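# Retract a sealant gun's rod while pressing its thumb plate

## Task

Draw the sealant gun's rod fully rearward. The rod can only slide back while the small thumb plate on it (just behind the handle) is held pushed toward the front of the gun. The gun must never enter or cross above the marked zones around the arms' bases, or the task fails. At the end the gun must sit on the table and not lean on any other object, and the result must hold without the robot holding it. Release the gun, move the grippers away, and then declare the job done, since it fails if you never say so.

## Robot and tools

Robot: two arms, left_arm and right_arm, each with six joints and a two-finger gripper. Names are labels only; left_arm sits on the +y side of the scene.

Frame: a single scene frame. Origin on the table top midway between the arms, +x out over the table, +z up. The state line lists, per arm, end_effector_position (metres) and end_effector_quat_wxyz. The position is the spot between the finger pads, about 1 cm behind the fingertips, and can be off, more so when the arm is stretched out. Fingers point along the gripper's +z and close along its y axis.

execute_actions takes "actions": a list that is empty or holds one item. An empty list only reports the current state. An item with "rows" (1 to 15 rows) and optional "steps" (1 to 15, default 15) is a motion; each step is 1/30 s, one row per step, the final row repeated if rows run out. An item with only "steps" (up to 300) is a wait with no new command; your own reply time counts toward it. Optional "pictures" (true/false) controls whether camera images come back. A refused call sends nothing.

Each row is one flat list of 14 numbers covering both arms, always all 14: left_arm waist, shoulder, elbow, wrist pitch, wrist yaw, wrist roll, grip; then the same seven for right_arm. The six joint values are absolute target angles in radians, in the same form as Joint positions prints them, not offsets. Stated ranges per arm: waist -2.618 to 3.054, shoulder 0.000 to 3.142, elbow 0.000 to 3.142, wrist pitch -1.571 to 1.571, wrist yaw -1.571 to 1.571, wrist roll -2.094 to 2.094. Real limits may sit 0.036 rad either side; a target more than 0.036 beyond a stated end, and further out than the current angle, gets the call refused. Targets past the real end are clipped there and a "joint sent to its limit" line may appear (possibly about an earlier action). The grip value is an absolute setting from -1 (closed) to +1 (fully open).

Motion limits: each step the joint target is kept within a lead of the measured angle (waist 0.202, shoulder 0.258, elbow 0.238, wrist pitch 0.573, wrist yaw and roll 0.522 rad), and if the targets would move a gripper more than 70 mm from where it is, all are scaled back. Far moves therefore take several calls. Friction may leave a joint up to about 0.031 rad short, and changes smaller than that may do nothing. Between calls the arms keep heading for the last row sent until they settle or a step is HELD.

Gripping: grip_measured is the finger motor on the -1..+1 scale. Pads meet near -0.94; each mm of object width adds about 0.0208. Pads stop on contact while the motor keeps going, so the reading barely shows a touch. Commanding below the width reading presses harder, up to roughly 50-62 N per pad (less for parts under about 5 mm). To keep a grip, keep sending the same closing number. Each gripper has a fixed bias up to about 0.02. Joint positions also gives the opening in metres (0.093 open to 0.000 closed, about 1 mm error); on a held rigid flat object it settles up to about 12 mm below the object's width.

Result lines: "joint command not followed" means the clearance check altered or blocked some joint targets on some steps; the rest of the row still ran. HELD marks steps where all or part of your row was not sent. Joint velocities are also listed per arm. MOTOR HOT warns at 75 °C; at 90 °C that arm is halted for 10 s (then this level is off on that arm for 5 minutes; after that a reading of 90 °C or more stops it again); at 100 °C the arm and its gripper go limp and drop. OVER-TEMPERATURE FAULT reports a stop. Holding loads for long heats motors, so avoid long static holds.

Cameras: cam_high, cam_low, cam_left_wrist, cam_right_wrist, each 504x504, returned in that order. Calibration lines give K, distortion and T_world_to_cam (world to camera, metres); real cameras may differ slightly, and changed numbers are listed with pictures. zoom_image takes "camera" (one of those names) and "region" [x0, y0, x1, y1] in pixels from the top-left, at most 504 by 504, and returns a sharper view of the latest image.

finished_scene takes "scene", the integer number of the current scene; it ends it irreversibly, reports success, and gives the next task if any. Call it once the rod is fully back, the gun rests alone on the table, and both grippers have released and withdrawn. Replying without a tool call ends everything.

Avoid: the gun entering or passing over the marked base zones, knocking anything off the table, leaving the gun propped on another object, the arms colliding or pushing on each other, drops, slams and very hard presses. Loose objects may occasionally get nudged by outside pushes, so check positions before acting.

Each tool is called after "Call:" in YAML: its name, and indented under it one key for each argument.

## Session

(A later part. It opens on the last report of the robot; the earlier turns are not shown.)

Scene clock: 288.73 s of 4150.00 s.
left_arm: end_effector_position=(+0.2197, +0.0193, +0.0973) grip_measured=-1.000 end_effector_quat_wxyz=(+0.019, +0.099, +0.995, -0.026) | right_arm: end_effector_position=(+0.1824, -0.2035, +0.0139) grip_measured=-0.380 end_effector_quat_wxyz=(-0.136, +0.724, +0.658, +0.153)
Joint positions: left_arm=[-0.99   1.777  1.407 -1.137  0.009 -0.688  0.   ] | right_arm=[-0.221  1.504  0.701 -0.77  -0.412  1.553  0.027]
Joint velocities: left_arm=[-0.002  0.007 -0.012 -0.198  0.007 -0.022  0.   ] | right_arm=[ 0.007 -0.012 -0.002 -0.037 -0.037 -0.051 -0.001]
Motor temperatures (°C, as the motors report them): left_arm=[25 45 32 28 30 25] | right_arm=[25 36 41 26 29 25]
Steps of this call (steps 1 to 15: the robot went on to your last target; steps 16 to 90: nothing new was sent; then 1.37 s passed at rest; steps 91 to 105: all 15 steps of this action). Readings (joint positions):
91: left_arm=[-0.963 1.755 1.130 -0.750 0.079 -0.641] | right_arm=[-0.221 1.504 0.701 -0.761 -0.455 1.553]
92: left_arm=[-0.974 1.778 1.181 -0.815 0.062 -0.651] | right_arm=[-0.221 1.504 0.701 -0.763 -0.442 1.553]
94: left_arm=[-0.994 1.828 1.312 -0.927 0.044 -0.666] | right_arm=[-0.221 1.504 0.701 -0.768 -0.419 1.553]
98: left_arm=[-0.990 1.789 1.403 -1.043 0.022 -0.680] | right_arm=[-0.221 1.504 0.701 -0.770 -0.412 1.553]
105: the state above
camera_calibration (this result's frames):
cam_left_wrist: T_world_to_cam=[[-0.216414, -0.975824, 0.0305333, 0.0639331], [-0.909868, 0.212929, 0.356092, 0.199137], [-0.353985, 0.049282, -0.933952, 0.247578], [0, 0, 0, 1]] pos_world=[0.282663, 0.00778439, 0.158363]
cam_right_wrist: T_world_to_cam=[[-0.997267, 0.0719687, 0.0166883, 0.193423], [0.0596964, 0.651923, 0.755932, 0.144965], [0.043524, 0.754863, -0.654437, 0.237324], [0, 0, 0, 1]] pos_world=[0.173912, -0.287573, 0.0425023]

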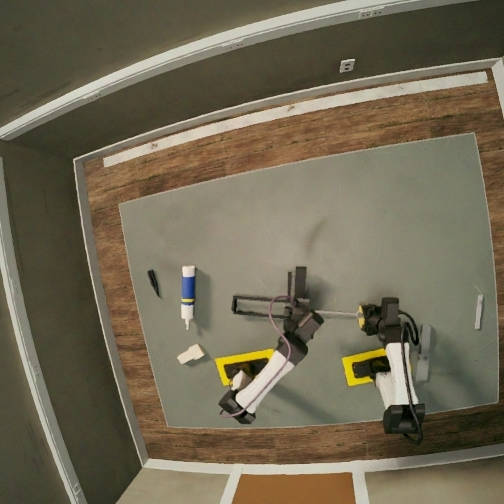

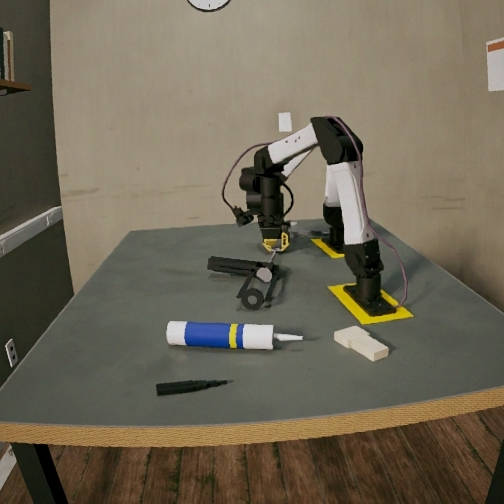

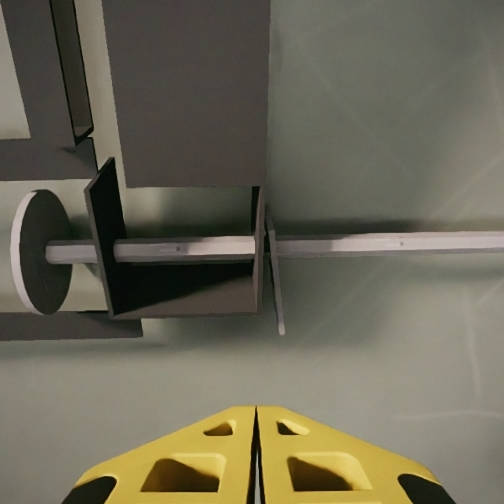

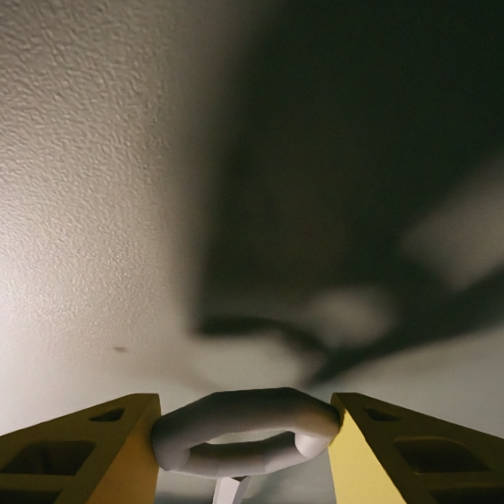

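Call:
execute_actions:
  actions:
    - {"rows":[[-1.08,1.80,1.42,-1.15,0,-0.78,-1,-0.224,1.503,0.70,-0.78,-0.39,1.52,-0.55],[-1.15,1.86,1.43,-1.1,0,-0.8,-1,-0.224,1.503,0.70,-0.78,-0.39,1.52,-0.55],[-1.17,1.92,1.42,-1.04,0,-0.8,-1,-0.224,1.503,0.70,-0.78,-0.39,1.52,-0.55],[-1.17,1.92,1.42,-1.04,0,-0.8,-1,-0.224,1.503,0.70,-0.78,-0.39,1.52,-0.55],[-1.17,1.96,1.42,-1.02,0,-0.8,-1,-0.224,1.503,0.70,-0.78,-0.39,1.52,-0.55],[-1.17,1.985,1.40,-0.98,0,-0.8,-1,-0.224,1.503,0.70,-0.78,-0.39,1.52,-0.55],[-1.17,2.0,1.385,-0.96,0,-0.8,-1,-0.224,1.503,0.70,-0.78,-0.39,1.52,-0.55]],"steps":15}

Call:
execute_actions:
  actions:
    - {"rows":[[-1.135,1.985,1.36,-0.97,0,-0.78,-1,-0.23,1.503,0.70,-0.78,-0.39,1.52,-0.55],[-1.115,1.96,1.325,-0.96,0,-0.76,-1,-0.23,1.503,0.70,-0.78,-0.39,1.52,-0.55],[-1.095,1.935,1.29,-0.95,0,-0.74,-1,-0.23,1.503,0.70,-0.78,-0.39,1.52,-0.55],[-1.075,1.91,1.26,-0.94,0,-0.72,-1,-0.23,1.503,0.70,-0.78,-0.39,1.52,-0.55],[-1.055,1.885,1.225,-0.93,0,-0.70,-1,-0.23,1.503,0.70,-0.78,-0.39,1.52,-0.55],[-1.035,1.86,1.195,-0.92,0,-0.68,-1,-0.235,1.503,0.70,-0.78,-0.39,1.52,-0.55],[-1.02,1.845,1.17,-0.915,-0.02,-0.67,-1,-0.235,1.503,0.70,-0.78,-0.39,1.52,-0.55],[-1.005,1.83,1.145,-0.91,-0.04,-0.66,-1,-0.235,1.503,0.70,-0.78,-0.39,1.52,-0.55],[-0.99,1.813,1.12,-0.90,-0.06,-0.65,-1,-0.235,1.503,0.70,-0.78,-0.39,1.52,-0.55],[-0.975,1.795,1.095,-0.895,-0.08,-0.64,-1,-0.235,1.503,0.70,-0.78,-0.39,1.52,-0.55]],"steps":15}

Scene clock: 310.70 s of 4150.00 s.
left_arm: end_effector_position=(+0.1752, -0.0319, +0.0149) grip_measured=-1.000 end_effector_quat_wxyz=(-0.014, +0.145, +0.989, +0.014) | right_arm: end_effector_position=(+0.1824, -0.2035, +0.0139) grip_measured=-0.380 end_effector_quat_wxyz=(-0.136, +0.724, +0.658, +0.153)
Joint positions: left_arm=[-1.18   2.016  1.392 -0.986  0.005 -0.786  0.   ] | right_arm=[-0.221  1.504  0.701 -0.77  -0.412  1.553  0.027]
Joint velocities: left_arm=[-0.002 -0.002  0.007  0.11  -0.095 -0.022  0.   ] | right_arm=[-0.007 -0.002 -0.002 -0.007 -0.037  0.081 -0.001]
Motor temperatures (°C, as the motors report them): left_arm=[25 45 34 28 28 25] | right_arm=[25 36 41 26 29 26]
Steps of this call (steps 1 to 30: the robot went on to your last target; steps 31 to 90: nothing new was sent; then 18.47 s passed at rest; steps 91 to 105: all 15 steps of this action). Readings (joint positions):
91: left_arm=[-0.998 1.778 1.407 -1.158 0.002 -0.703] | right_arm=[-0.221 1.504 0.701 -0.770 -0.412 1.553]
92: left_arm=[-1.021 1.786 1.409 -1.156 -0.006 -0.721] | right_arm=[-0.221 1.504 0.701 -0.770 -0.412 1.553]
94: left_arm=[-1.100 1.836 1.415 -1.121 -0.009 -0.747] | right_arm=[-0.221 1.504 0.701 -0.770 -0.412 1.553]
98: left_arm=[-1.186 1.978 1.410 -1.033 0.005 -0.771] | right_arm=[-0.221 1.504 0.701 -0.770 -0.412 1.553]
105: the state above
camera_calibration (this result's frames):
cam_left_wrist: T_world_to_cam=[[-0.305174, -0.951428, -0.0406584, 0.0242388], [-0.866564, 0.259743, 0.426146, 0.191843], [-0.394887, 0.165282, -0.90374, 0.167759], [0, 0, 0, 1]] pos_world=[0.239887, -0.0544959, 0.0708428]
cam_right_wrist: T_world_to_cam=[[-0.997267, 0.0719687, 0.0166883, 0.193423], [0.0596964, 0.651923, 0.755932, 0.144965], [0.043524, 0.754863, -0.654437, 0.237324], [0, 0, 0, 1]] pos_world=[0.173912, -0.287573, 0.0425023]

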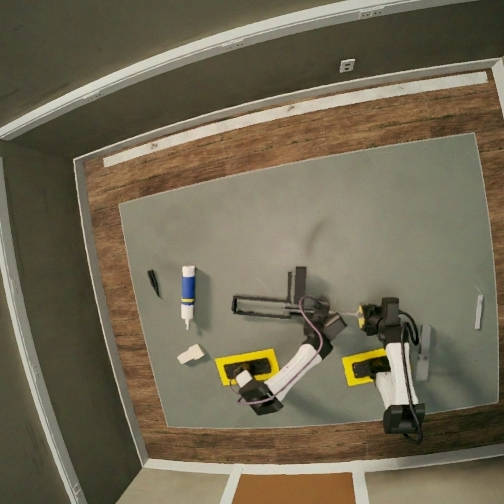

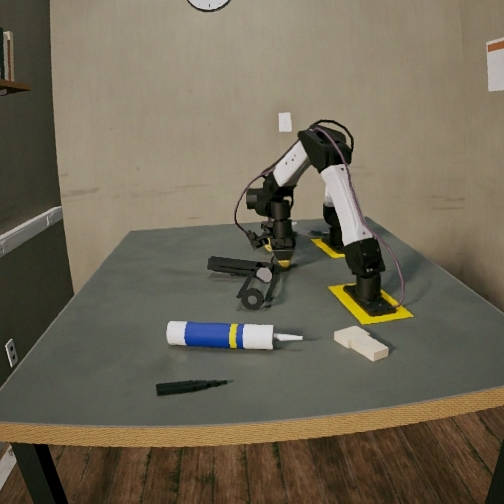

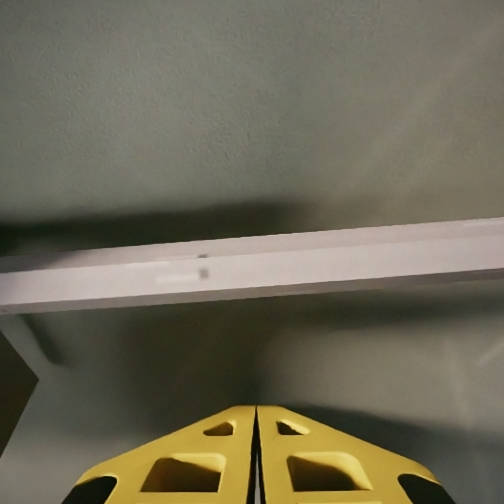

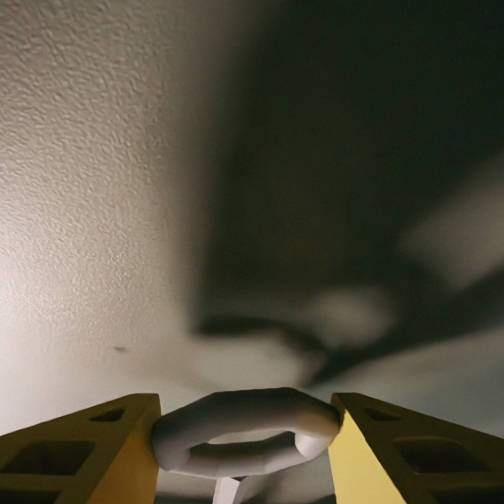

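Scene clock: 311.20 s of 4150.00 s.
left_arm: end_effector_position=(+0.2036, +0.0264, +0.0304) grip_measured=-1.000 end_effector_quat_wxyz=(+0.012, +0.119, +0.992, -0.033) | right_arm: end_effector_position=(+0.1838, -0.2009, +0.0152) grip_measured=-0.380 end_effector_quat_wxyz=(-0.140, +0.723, +0.657, +0.161)
Joint positions: left_arm=[-1.004  1.788  1.144 -0.863  0.029 -0.663  0.   ] | right_arm=[-0.221  1.504  0.701 -0.765 -0.43   1.553  0.027]
Joint velocities: left_arm=[-0.002 -0.007 -0.002 -0.022 -0.022  0.037  0.   ] | right_arm=[-0.012 -0.007 -0.007  0.022 -0.007  0.022  0.   ]
Motor temperatures (°C, as the motors report them): left_arm=[25 45 34 28 28 25] | right_arm=[25 35 41 26 29 26]
Steps of this call (steps 1 to 15: all 15 steps of this action). Readings (joint positions):
1: left_arm=[-1.177 2.015 1.391 -0.983 0.006 -0.787] | right_arm=[-0.221 1.504 0.701 -0.770 -0.412 1.553]
2: left_arm=[-1.169 2.008 1.380 -0.974 0.006 -0.784] | right_arm=[-0.221 1.504 0.701 -0.770 -0.412 1.553]
4: left_arm=[-1.136 1.972 1.331 -0.958 0.006 -0.768] | right_arm=[-0.221 1.504 0.701 -0.770 -0.412 1.553]
8: left_arm=[-1.056 1.868 1.223 -0.910 0.035 -0.718] | right_arm=[-0.221 1.504 0.701 -0.770 -0.428 1.553]
15: the state above
camera_calibration (this result's frames):
cam_left_wrist: T_world_to_cam=[[-0.255576, -0.965745, 0.0449284, 0.0766646], [-0.895425, 0.253978, 0.365662, 0.202566], [-0.364547, 0.0532244, -0.929663, 0.180946], [0, 0, 0, 1]] pos_world=[0.266939, 0.0129605, 0.0907032]
cam_right_wrist: T_world_to_cam=[[-0.997359, 0.071756, 0.0112012, 0.19464], [0.0545387, 0.638172, 0.767959, 0.140184], [0.0479574, 0.766542, -0.6404, 0.237421], [0, 0, 0, 1]] pos_world=[0.175095, -0.285421, 0.0422084]

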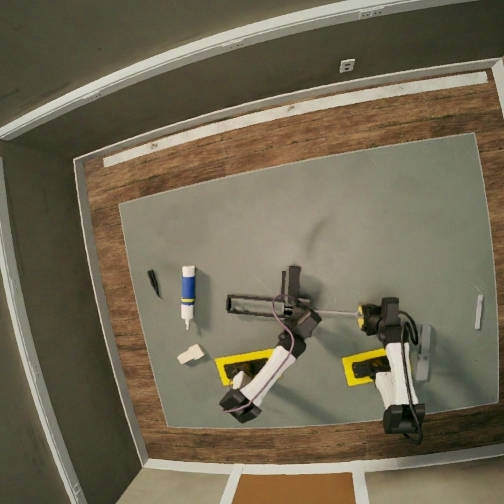

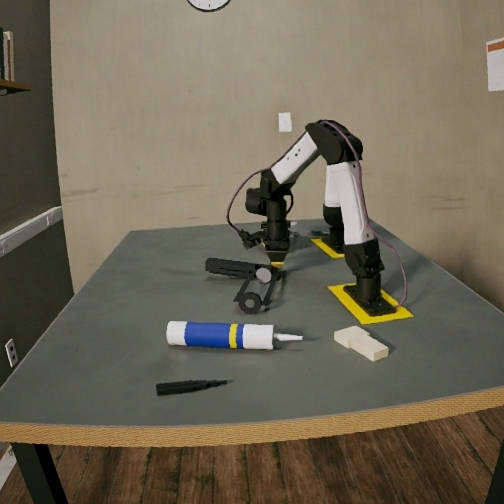

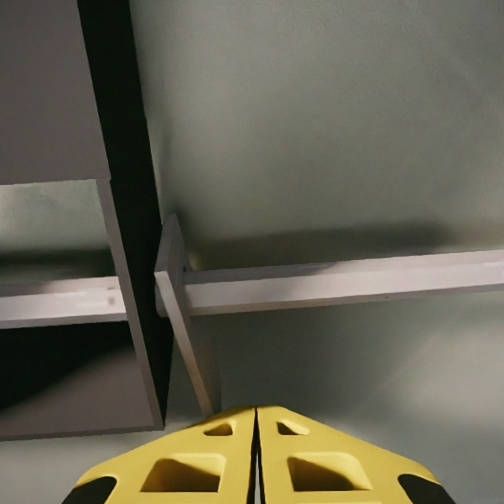

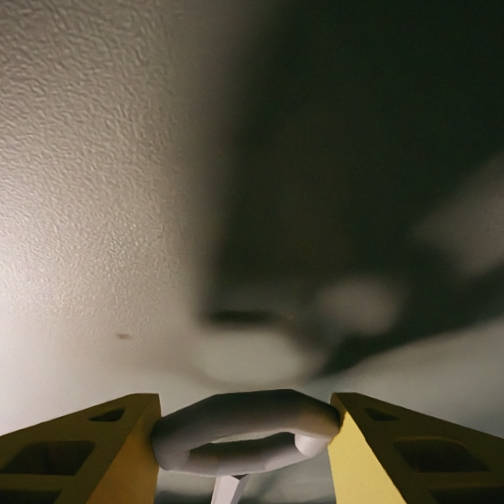

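It slid: the mark is now at the wall. Continue a little.

Call:
execute_actions:
  actions:
    - {"rows":[[-0.965,1.785,1.085,-0.89,-0.09,-0.64,-1,-0.235,1.503,0.70,-0.78,-0.39,1.52,-0.55],[-0.955,1.775,1.07,-0.885,-0.1,-0.64,-1,-0.235,1.503,0.70,-0.78,-0.39,1.52,-0.55],[-0.945,1.765,1.055,-0.88,-0.11,-0.64,-1,-0.235,1.503,0.70,-0.78,-0.39,1.52,-0.55],[-0.935,1.755,1.04,-0.875,-0.12,-0.64,-1,-0.235,1.503,0.70,-0.78,-0.39,1.52,-0.55]],"steps":12}

Call:
execute_actions:
  actions:
    - {"rows":[[-1.02,1.78,1.15,-0.93,0,-0.68,-1,-0.224,1.503,0.70,-0.78,-0.39,1.52,-0.55],[-1.03,1.78,1.25,-1.03,0,-0.68,-1,-0.224,1.503,0.70,-0.78,-0.39,1.52,-0.55],[-1.0,1.74,1.33,-1.13,0,-0.68,-1,-0.224,1.503,0.70,-0.78,-0.39,1.52,-0.55],[-0.95,1.72,1.35,-1.17,0,-0.68,-1,-0.224,1.503,0.70,-0.78,-0.39,1.52,-0.55]],"steps":15}

Scene clock: 319.17 s of 4150.00 s.
left_arm: end_effector_position=(+0.2075, +0.0377, +0.0302) grip_measured=-1.000 end_effector_quat_wxyz=(+0.023, +0.114, +0.993, -0.038) | right_arm: end_effector_position=(+0.1865, -0.1999, +0.0158) grip_measured=-0.380 end_effector_quat_wxyz=(-0.138, +0.720, +0.659, +0.168)
Joint positions: left_arm=[-0.976  1.747  1.091 -0.83   0.022 -0.646  0.   ] | right_arm=[-0.221  1.504  0.701 -0.754 -0.439  1.55   0.027]
Joint velocities: left_arm=[ 0.002 -0.007 -0.007 -0.022  0.051  0.037  0.   ] | right_arm=[-0.007 -0.002 -0.022 -0.066 -0.022 -0.051 -0.001]
Motor temperatures (°C, as the motors report them): left_arm=[25 45 33 28 28 25] | right_arm=[25 35 41 26 28 26]
Steps of this call (steps 1 to 30: the robot went on to your last target; steps 31 to 90: nothing new was sent; then 4.57 s passed at rest; steps 91 to 102: all 12 steps of this action). Readings (joint positions):
91: left_arm=[-1.004 1.786 1.142 -0.861 0.028 -0.650] | right_arm=[-0.221 1.504 0.701 -0.764 -0.430 1.553]
92: left_arm=[-1.003 1.782 1.136 -0.856 0.028 -0.649] | right_arm=[-0.221 1.504 0.701 -0.764 -0.430 1.553]
94: left_arm=[-0.994 1.765 1.114 -0.844 0.024 -0.648] | right_arm=[-0.221 1.504 0.701 -0.764 -0.430 1.552]
98: left_arm=[-0.976 1.747 1.092 -0.833 0.022 -0.647] | right_arm=[-0.221 1.504 0.701 -0.758 -0.439 1.552]
102: the state above
camera_calibration (this result's frames):
cam_left_wrist: T_world_to_cam=[[-0.244958, -0.968147, 0.0518387, 0.0862778], [-0.905529, 0.247564, 0.344572, 0.206198], [-0.34643, 0.0374643, -0.937327, 0.178653], [0, 0, 0, 1]] pos_world=[0.269743, 0.0257893, 0.0919336]
cam_right_wrist: T_world_to_cam=[[-0.997622, 0.0688981, -0.00187009, 0.196958], [0.0422677, 0.633003, 0.772994, 0.140113], [0.0544416, 0.771077, -0.63441, 0.236533], [0, 0, 0, 1]] pos_world=[0.17769, -0.284647, 0.0421209]

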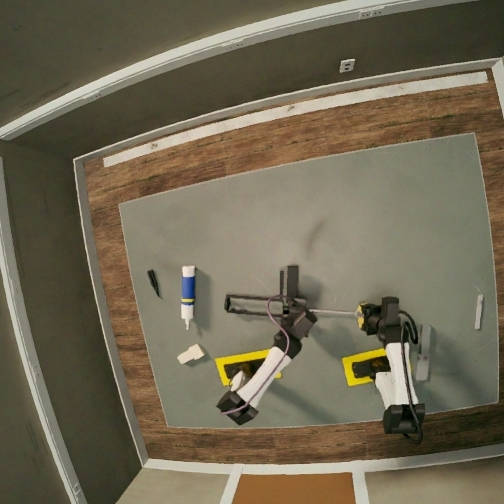

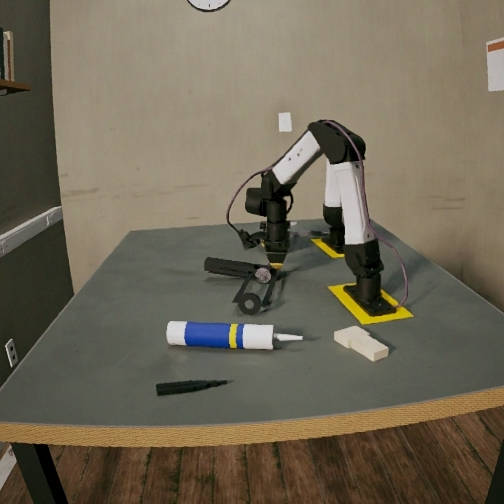

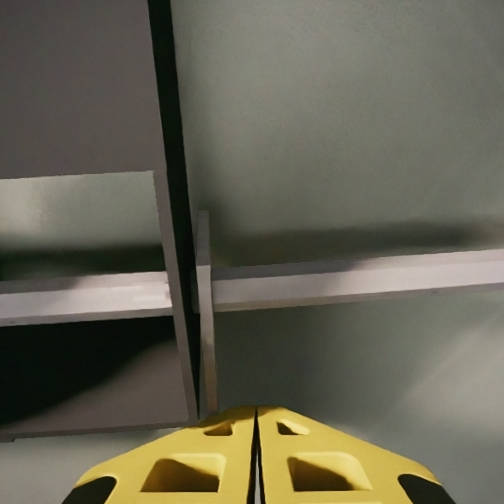

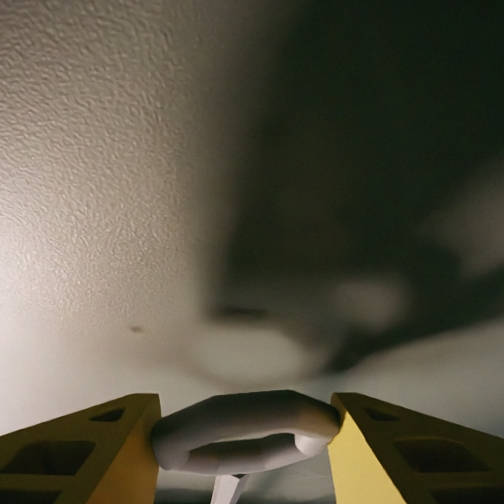

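Scene clock: 319.67 s of 4150.00 s.
left_arm: end_effector_position=(+0.2176, +0.0409, +0.0990) grip_measured=-1.000 end_effector_quat_wxyz=(+0.018, +0.091, +0.995, -0.022) | right_arm: end_effector_position=(+0.1835, -0.2034, +0.0141) grip_measured=-0.380 end_effector_quat_wxyz=(-0.135, +0.723, +0.660, +0.155)
Joint positions: left_arm=[-0.954  1.715  1.341 -1.14   0.006 -0.67   0.   ] | right_arm=[-0.221  1.504  0.701 -0.766 -0.414  1.55   0.027]
Joint velocities: left_arm=[ 0.017 -0.012 -0.002 -0.154  0.037  0.066  0.   ] | right_arm=[-0.017 -0.002 -0.017  0.022  0.007 -0.007 -0.001]
Motor temperatures (°C, as the motors report them): left_arm=[25 45 33 28 28 25] | right_arm=[25 35 41 26 28 26]
Steps of this call (steps 1 to 15: all 15 steps of this action). Readings (joint positions):
1: left_arm=[-0.982 1.748 1.100 -0.836 0.029 -0.650] | right_arm=[-0.221 1.504 0.701 -0.755 -0.439 1.550]
2: left_arm=[-0.994 1.758 1.133 -0.867 0.030 -0.654] | right_arm=[-0.221 1.504 0.701 -0.759 -0.436 1.550]
4: left_arm=[-1.004 1.769 1.233 -0.968 0.027 -0.659] | right_arm=[-0.221 1.504 0.701 -0.764 -0.421 1.550]
8: left_arm=[-0.962 1.723 1.337 -1.060 0.014 -0.666] | right_arm=[-0.221 1.504 0.701 -0.765 -0.415 1.550]
15: the state above
camera_calibration (this result's frames):
cam_left_wrist: T_world_to_cam=[[-0.199384, -0.979649, 0.0231183, 0.081693], [-0.912998, 0.194284, 0.35873, 0.193257], [-0.355921, 0.0504181, -0.933155, 0.247669], [0, 0, 0, 1]] pos_world=[0.280882, 0.0299965, 0.159898]
cam_right_wrist: T_world_to_cam=[[-0.997568, 0.0688424, 0.0108712, 0.193916], [0.0531693, 0.650862, 0.757332, 0.145646], [0.0450609, 0.756068, -0.65294, 0.237203], [0, 0, 0, 1]] pos_world=[0.175012, -0.287487, 0.0424686]

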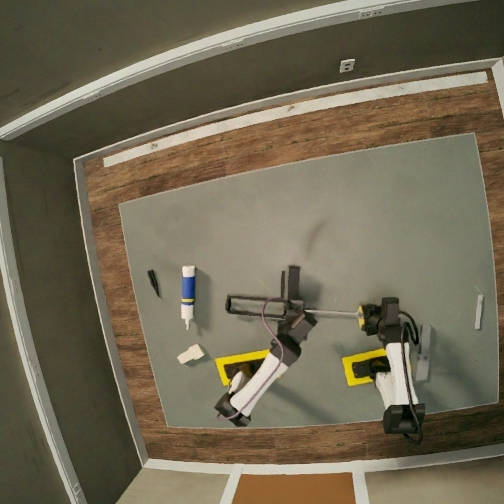

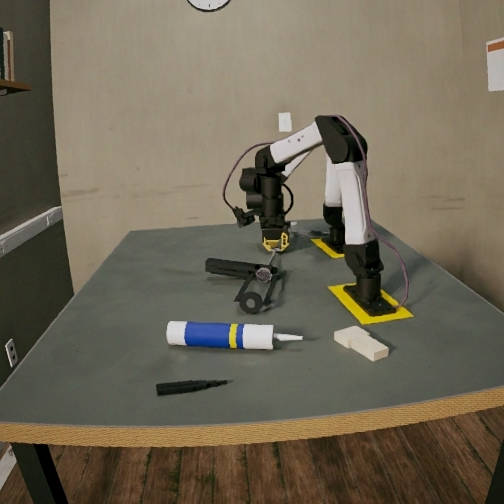

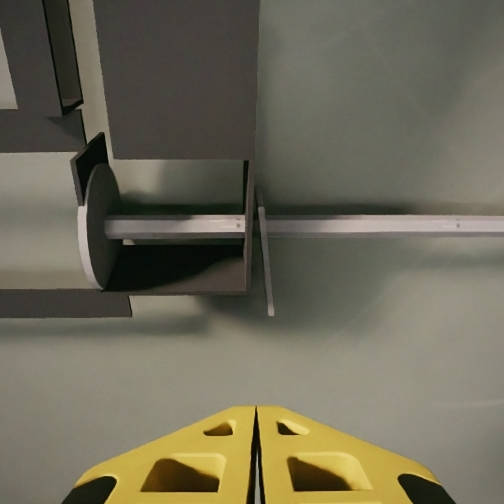

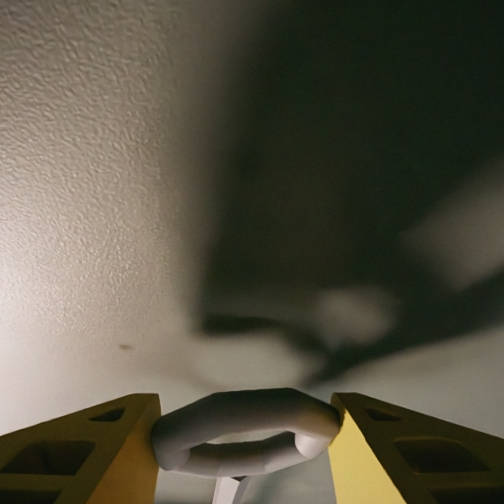

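Disc is flush. Release.

Call:
execute_actions:
  actions:
    - {"rows":[[-0.7,1.7,1.5,-1.3,0,-0.5,-1,-0.221,1.503,0.70,-0.77,-0.41,1.55,0.4]],"steps":15}
  pictures: false

Call:
execute_actions:
  actions:
    - {"rows":[[-0.4,1.7,1.6,-1.4,0,-0.25,-1,-0.221,1.503,0.80,-0.88,-0.41,1.55,0.4],[-0.4,1.7,1.6,-1.4,0,-0.25,-1,-0.221,1.503,0.80,-0.88,-0.41,1.55,0.4],[-0.4,1.7,1.6,-1.4,0,-0.25,-1,-0.221,1.503,0.80,-0.88,-0.41,1.55,0.4],[-0.4,1.7,1.6,-1.4,0,-0.25,-1,-0.221,1.45,0.95,-1.04,-0.41,1.55,0.4]],"steps":15}

Scene clock: 325.33 s of 4150.00 s.
left_arm: end_effector_position=(+0.2766, +0.1047, +0.1377) grip_measured=-1.000 end_effector_quat_wxyz=(+0.030, +0.036, +0.999, -0.015) | right_arm: end_effector_position=(+0.1835, -0.2034, +0.0141) grip_measured=+0.398 end_effector_quat_wxyz=(-0.135, +0.723, +0.659, +0.155)
Joint positions: left_arm=[-0.691  1.707  1.484 -1.281 -0.006 -0.516  0.   ] | right_arm=[-0.221  1.504  0.701 -0.766 -0.414  1.551  0.064]
Joint velocities: left_arm=[ 0.002  0.007  0.017 -0.095  0.007  0.095  0.   ] | right_arm=[ 0.002  0.007  0.002  0.037 -0.022  0.022 -0.   ]
Motor temperatures (°C, as the motors report them): left_arm=[25 45 33 28 28 25] | right_arm=[25 35 41 26 28 26]
Steps of this call (steps 1 to 30: the robot went on to your last target; steps 31 to 90: nothing new was sent; then 2.17 s passed at rest; steps 91 to 105: all 15 steps of this action). Readings (joint positions):
91: left_arm=[-0.936 1.718 1.360 -1.182 0.015 -0.647] | right_arm=[-0.221 1.504 0.701 -0.766 -0.414 1.551]
92: left_arm=[-0.896 1.722 1.391 -1.208 0.021 -0.621] | right_arm=[-0.221 1.504 0.701 -0.766 -0.414 1.551]
94: left_arm=[-0.781 1.720 1.451 -1.228 0.018 -0.582] | right_arm=[-0.221 1.504 0.701 -0.766 -0.414 1.551]
98: left_arm=[-0.678 1.707 1.484 -1.249 -0.008 -0.540] | right_arm=[-0.221 1.504 0.701 -0.766 -0.414 1.551]
105: the state above

Scene clock: 325.83 s of 4150.00 s.
left_arm: end_effector_position=(+0.3154, +0.1932, +0.1604) grip_measured=-1.000 end_effector_quat_wxyz=(+0.028, +0.010, +1.000, -0.005) | right_arm: end_effector_position=(+0.2135, -0.2072, +0.0839) grip_measured=+0.398 end_effector_quat_wxyz=(-0.109, +0.718, +0.664, +0.175)
Joint positions: left_arm=[-0.391  1.713  1.582 -1.383 -0.007 -0.269  0.   ] | right_arm=[-0.221  1.445  0.95  -1.008 -0.411  1.55   0.064]
Joint velocities: left_arm=[-0.012  0.007  0.002 -0.037 -0.022 -0.051  0.   ] | right_arm=[-0.002  0.007 -0.017 -0.198 -0.022 -0.037 -0.   ]
Motor temperatures (°C, as the motors report them): left_arm=[25 45 33 28 28 25] | right_arm=[25 35 41 26 28 26]
Steps of this call (steps 1 to 15: all 15 steps of this action). Readings (joint positions):
1: left_arm=[-0.671 1.709 1.500 -1.302 0.006 -0.474] | right_arm=[-0.221 1.505 0.713 -0.786 -0.413 1.551]
2: left_arm=[-0.627 1.713 1.523 -1.323 0.015 -0.430] | right_arm=[-0.221 1.505 0.732 -0.812 -0.413 1.551]
4: left_arm=[-0.499 1.713 1.564 -1.338 0.014 -0.368] | right_arm=[-0.221 1.503 0.792 -0.864 -0.410 1.550]
8: left_arm=[-0.375 1.713 1.582 -1.357 -0.011 -0.306] | right_arm=[-0.221 1.457 0.936 -0.946 -0.411 1.550]
15: the state above
camera_calibration (this result's frames):
cam_left_wrist: T_world_to_cam=[[-0.0377754, -0.999244, -0.00915405, 0.206932], [-0.938303, 0.0323175, 0.3443, 0.272473], [-0.343744, 0.0215954, -0.938815, 0.334629], [0, 0, 0, 1]] pos_world=[0.378506, 0.190744, 0.222237]
cam_right_wrist: T_world_to_cam=[[-0.996093, 0.0694172, -0.0545977, 0.228734], [0.00466306, 0.658688, 0.752402, 0.106053], [0.0881924, 0.749208, -0.656438, 0.27406], [0, 0, 0, 1]] pos_world=[0.203176, -0.291061, 0.112597]

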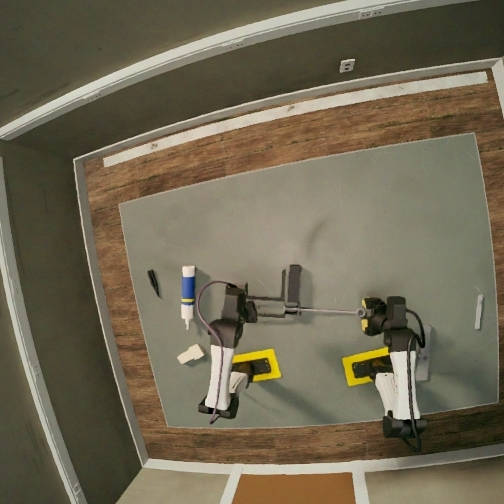

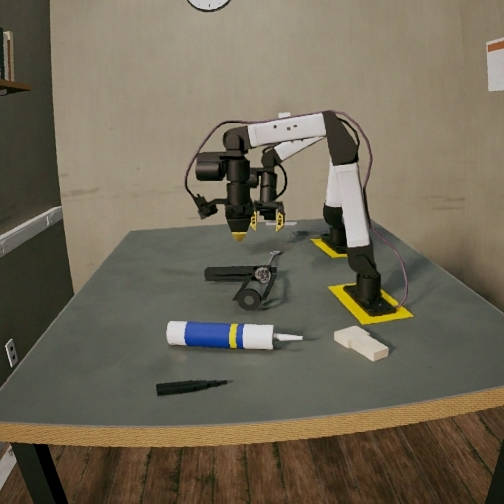

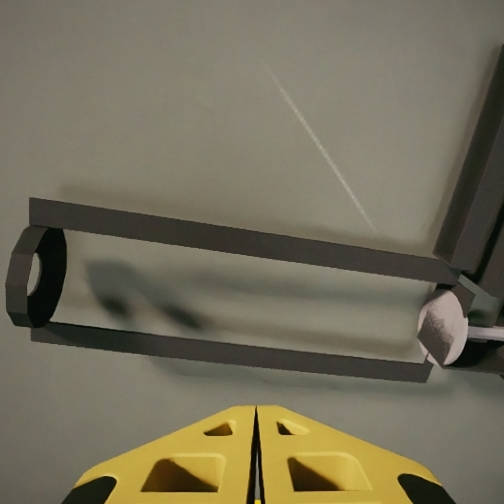

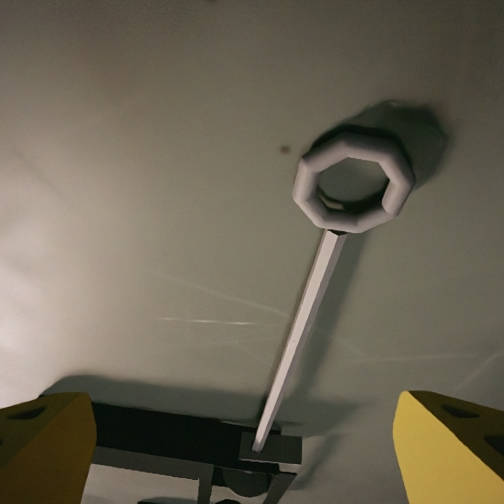

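Call:
finished_scene:
  scene: 2

The scene is finished: the task was done.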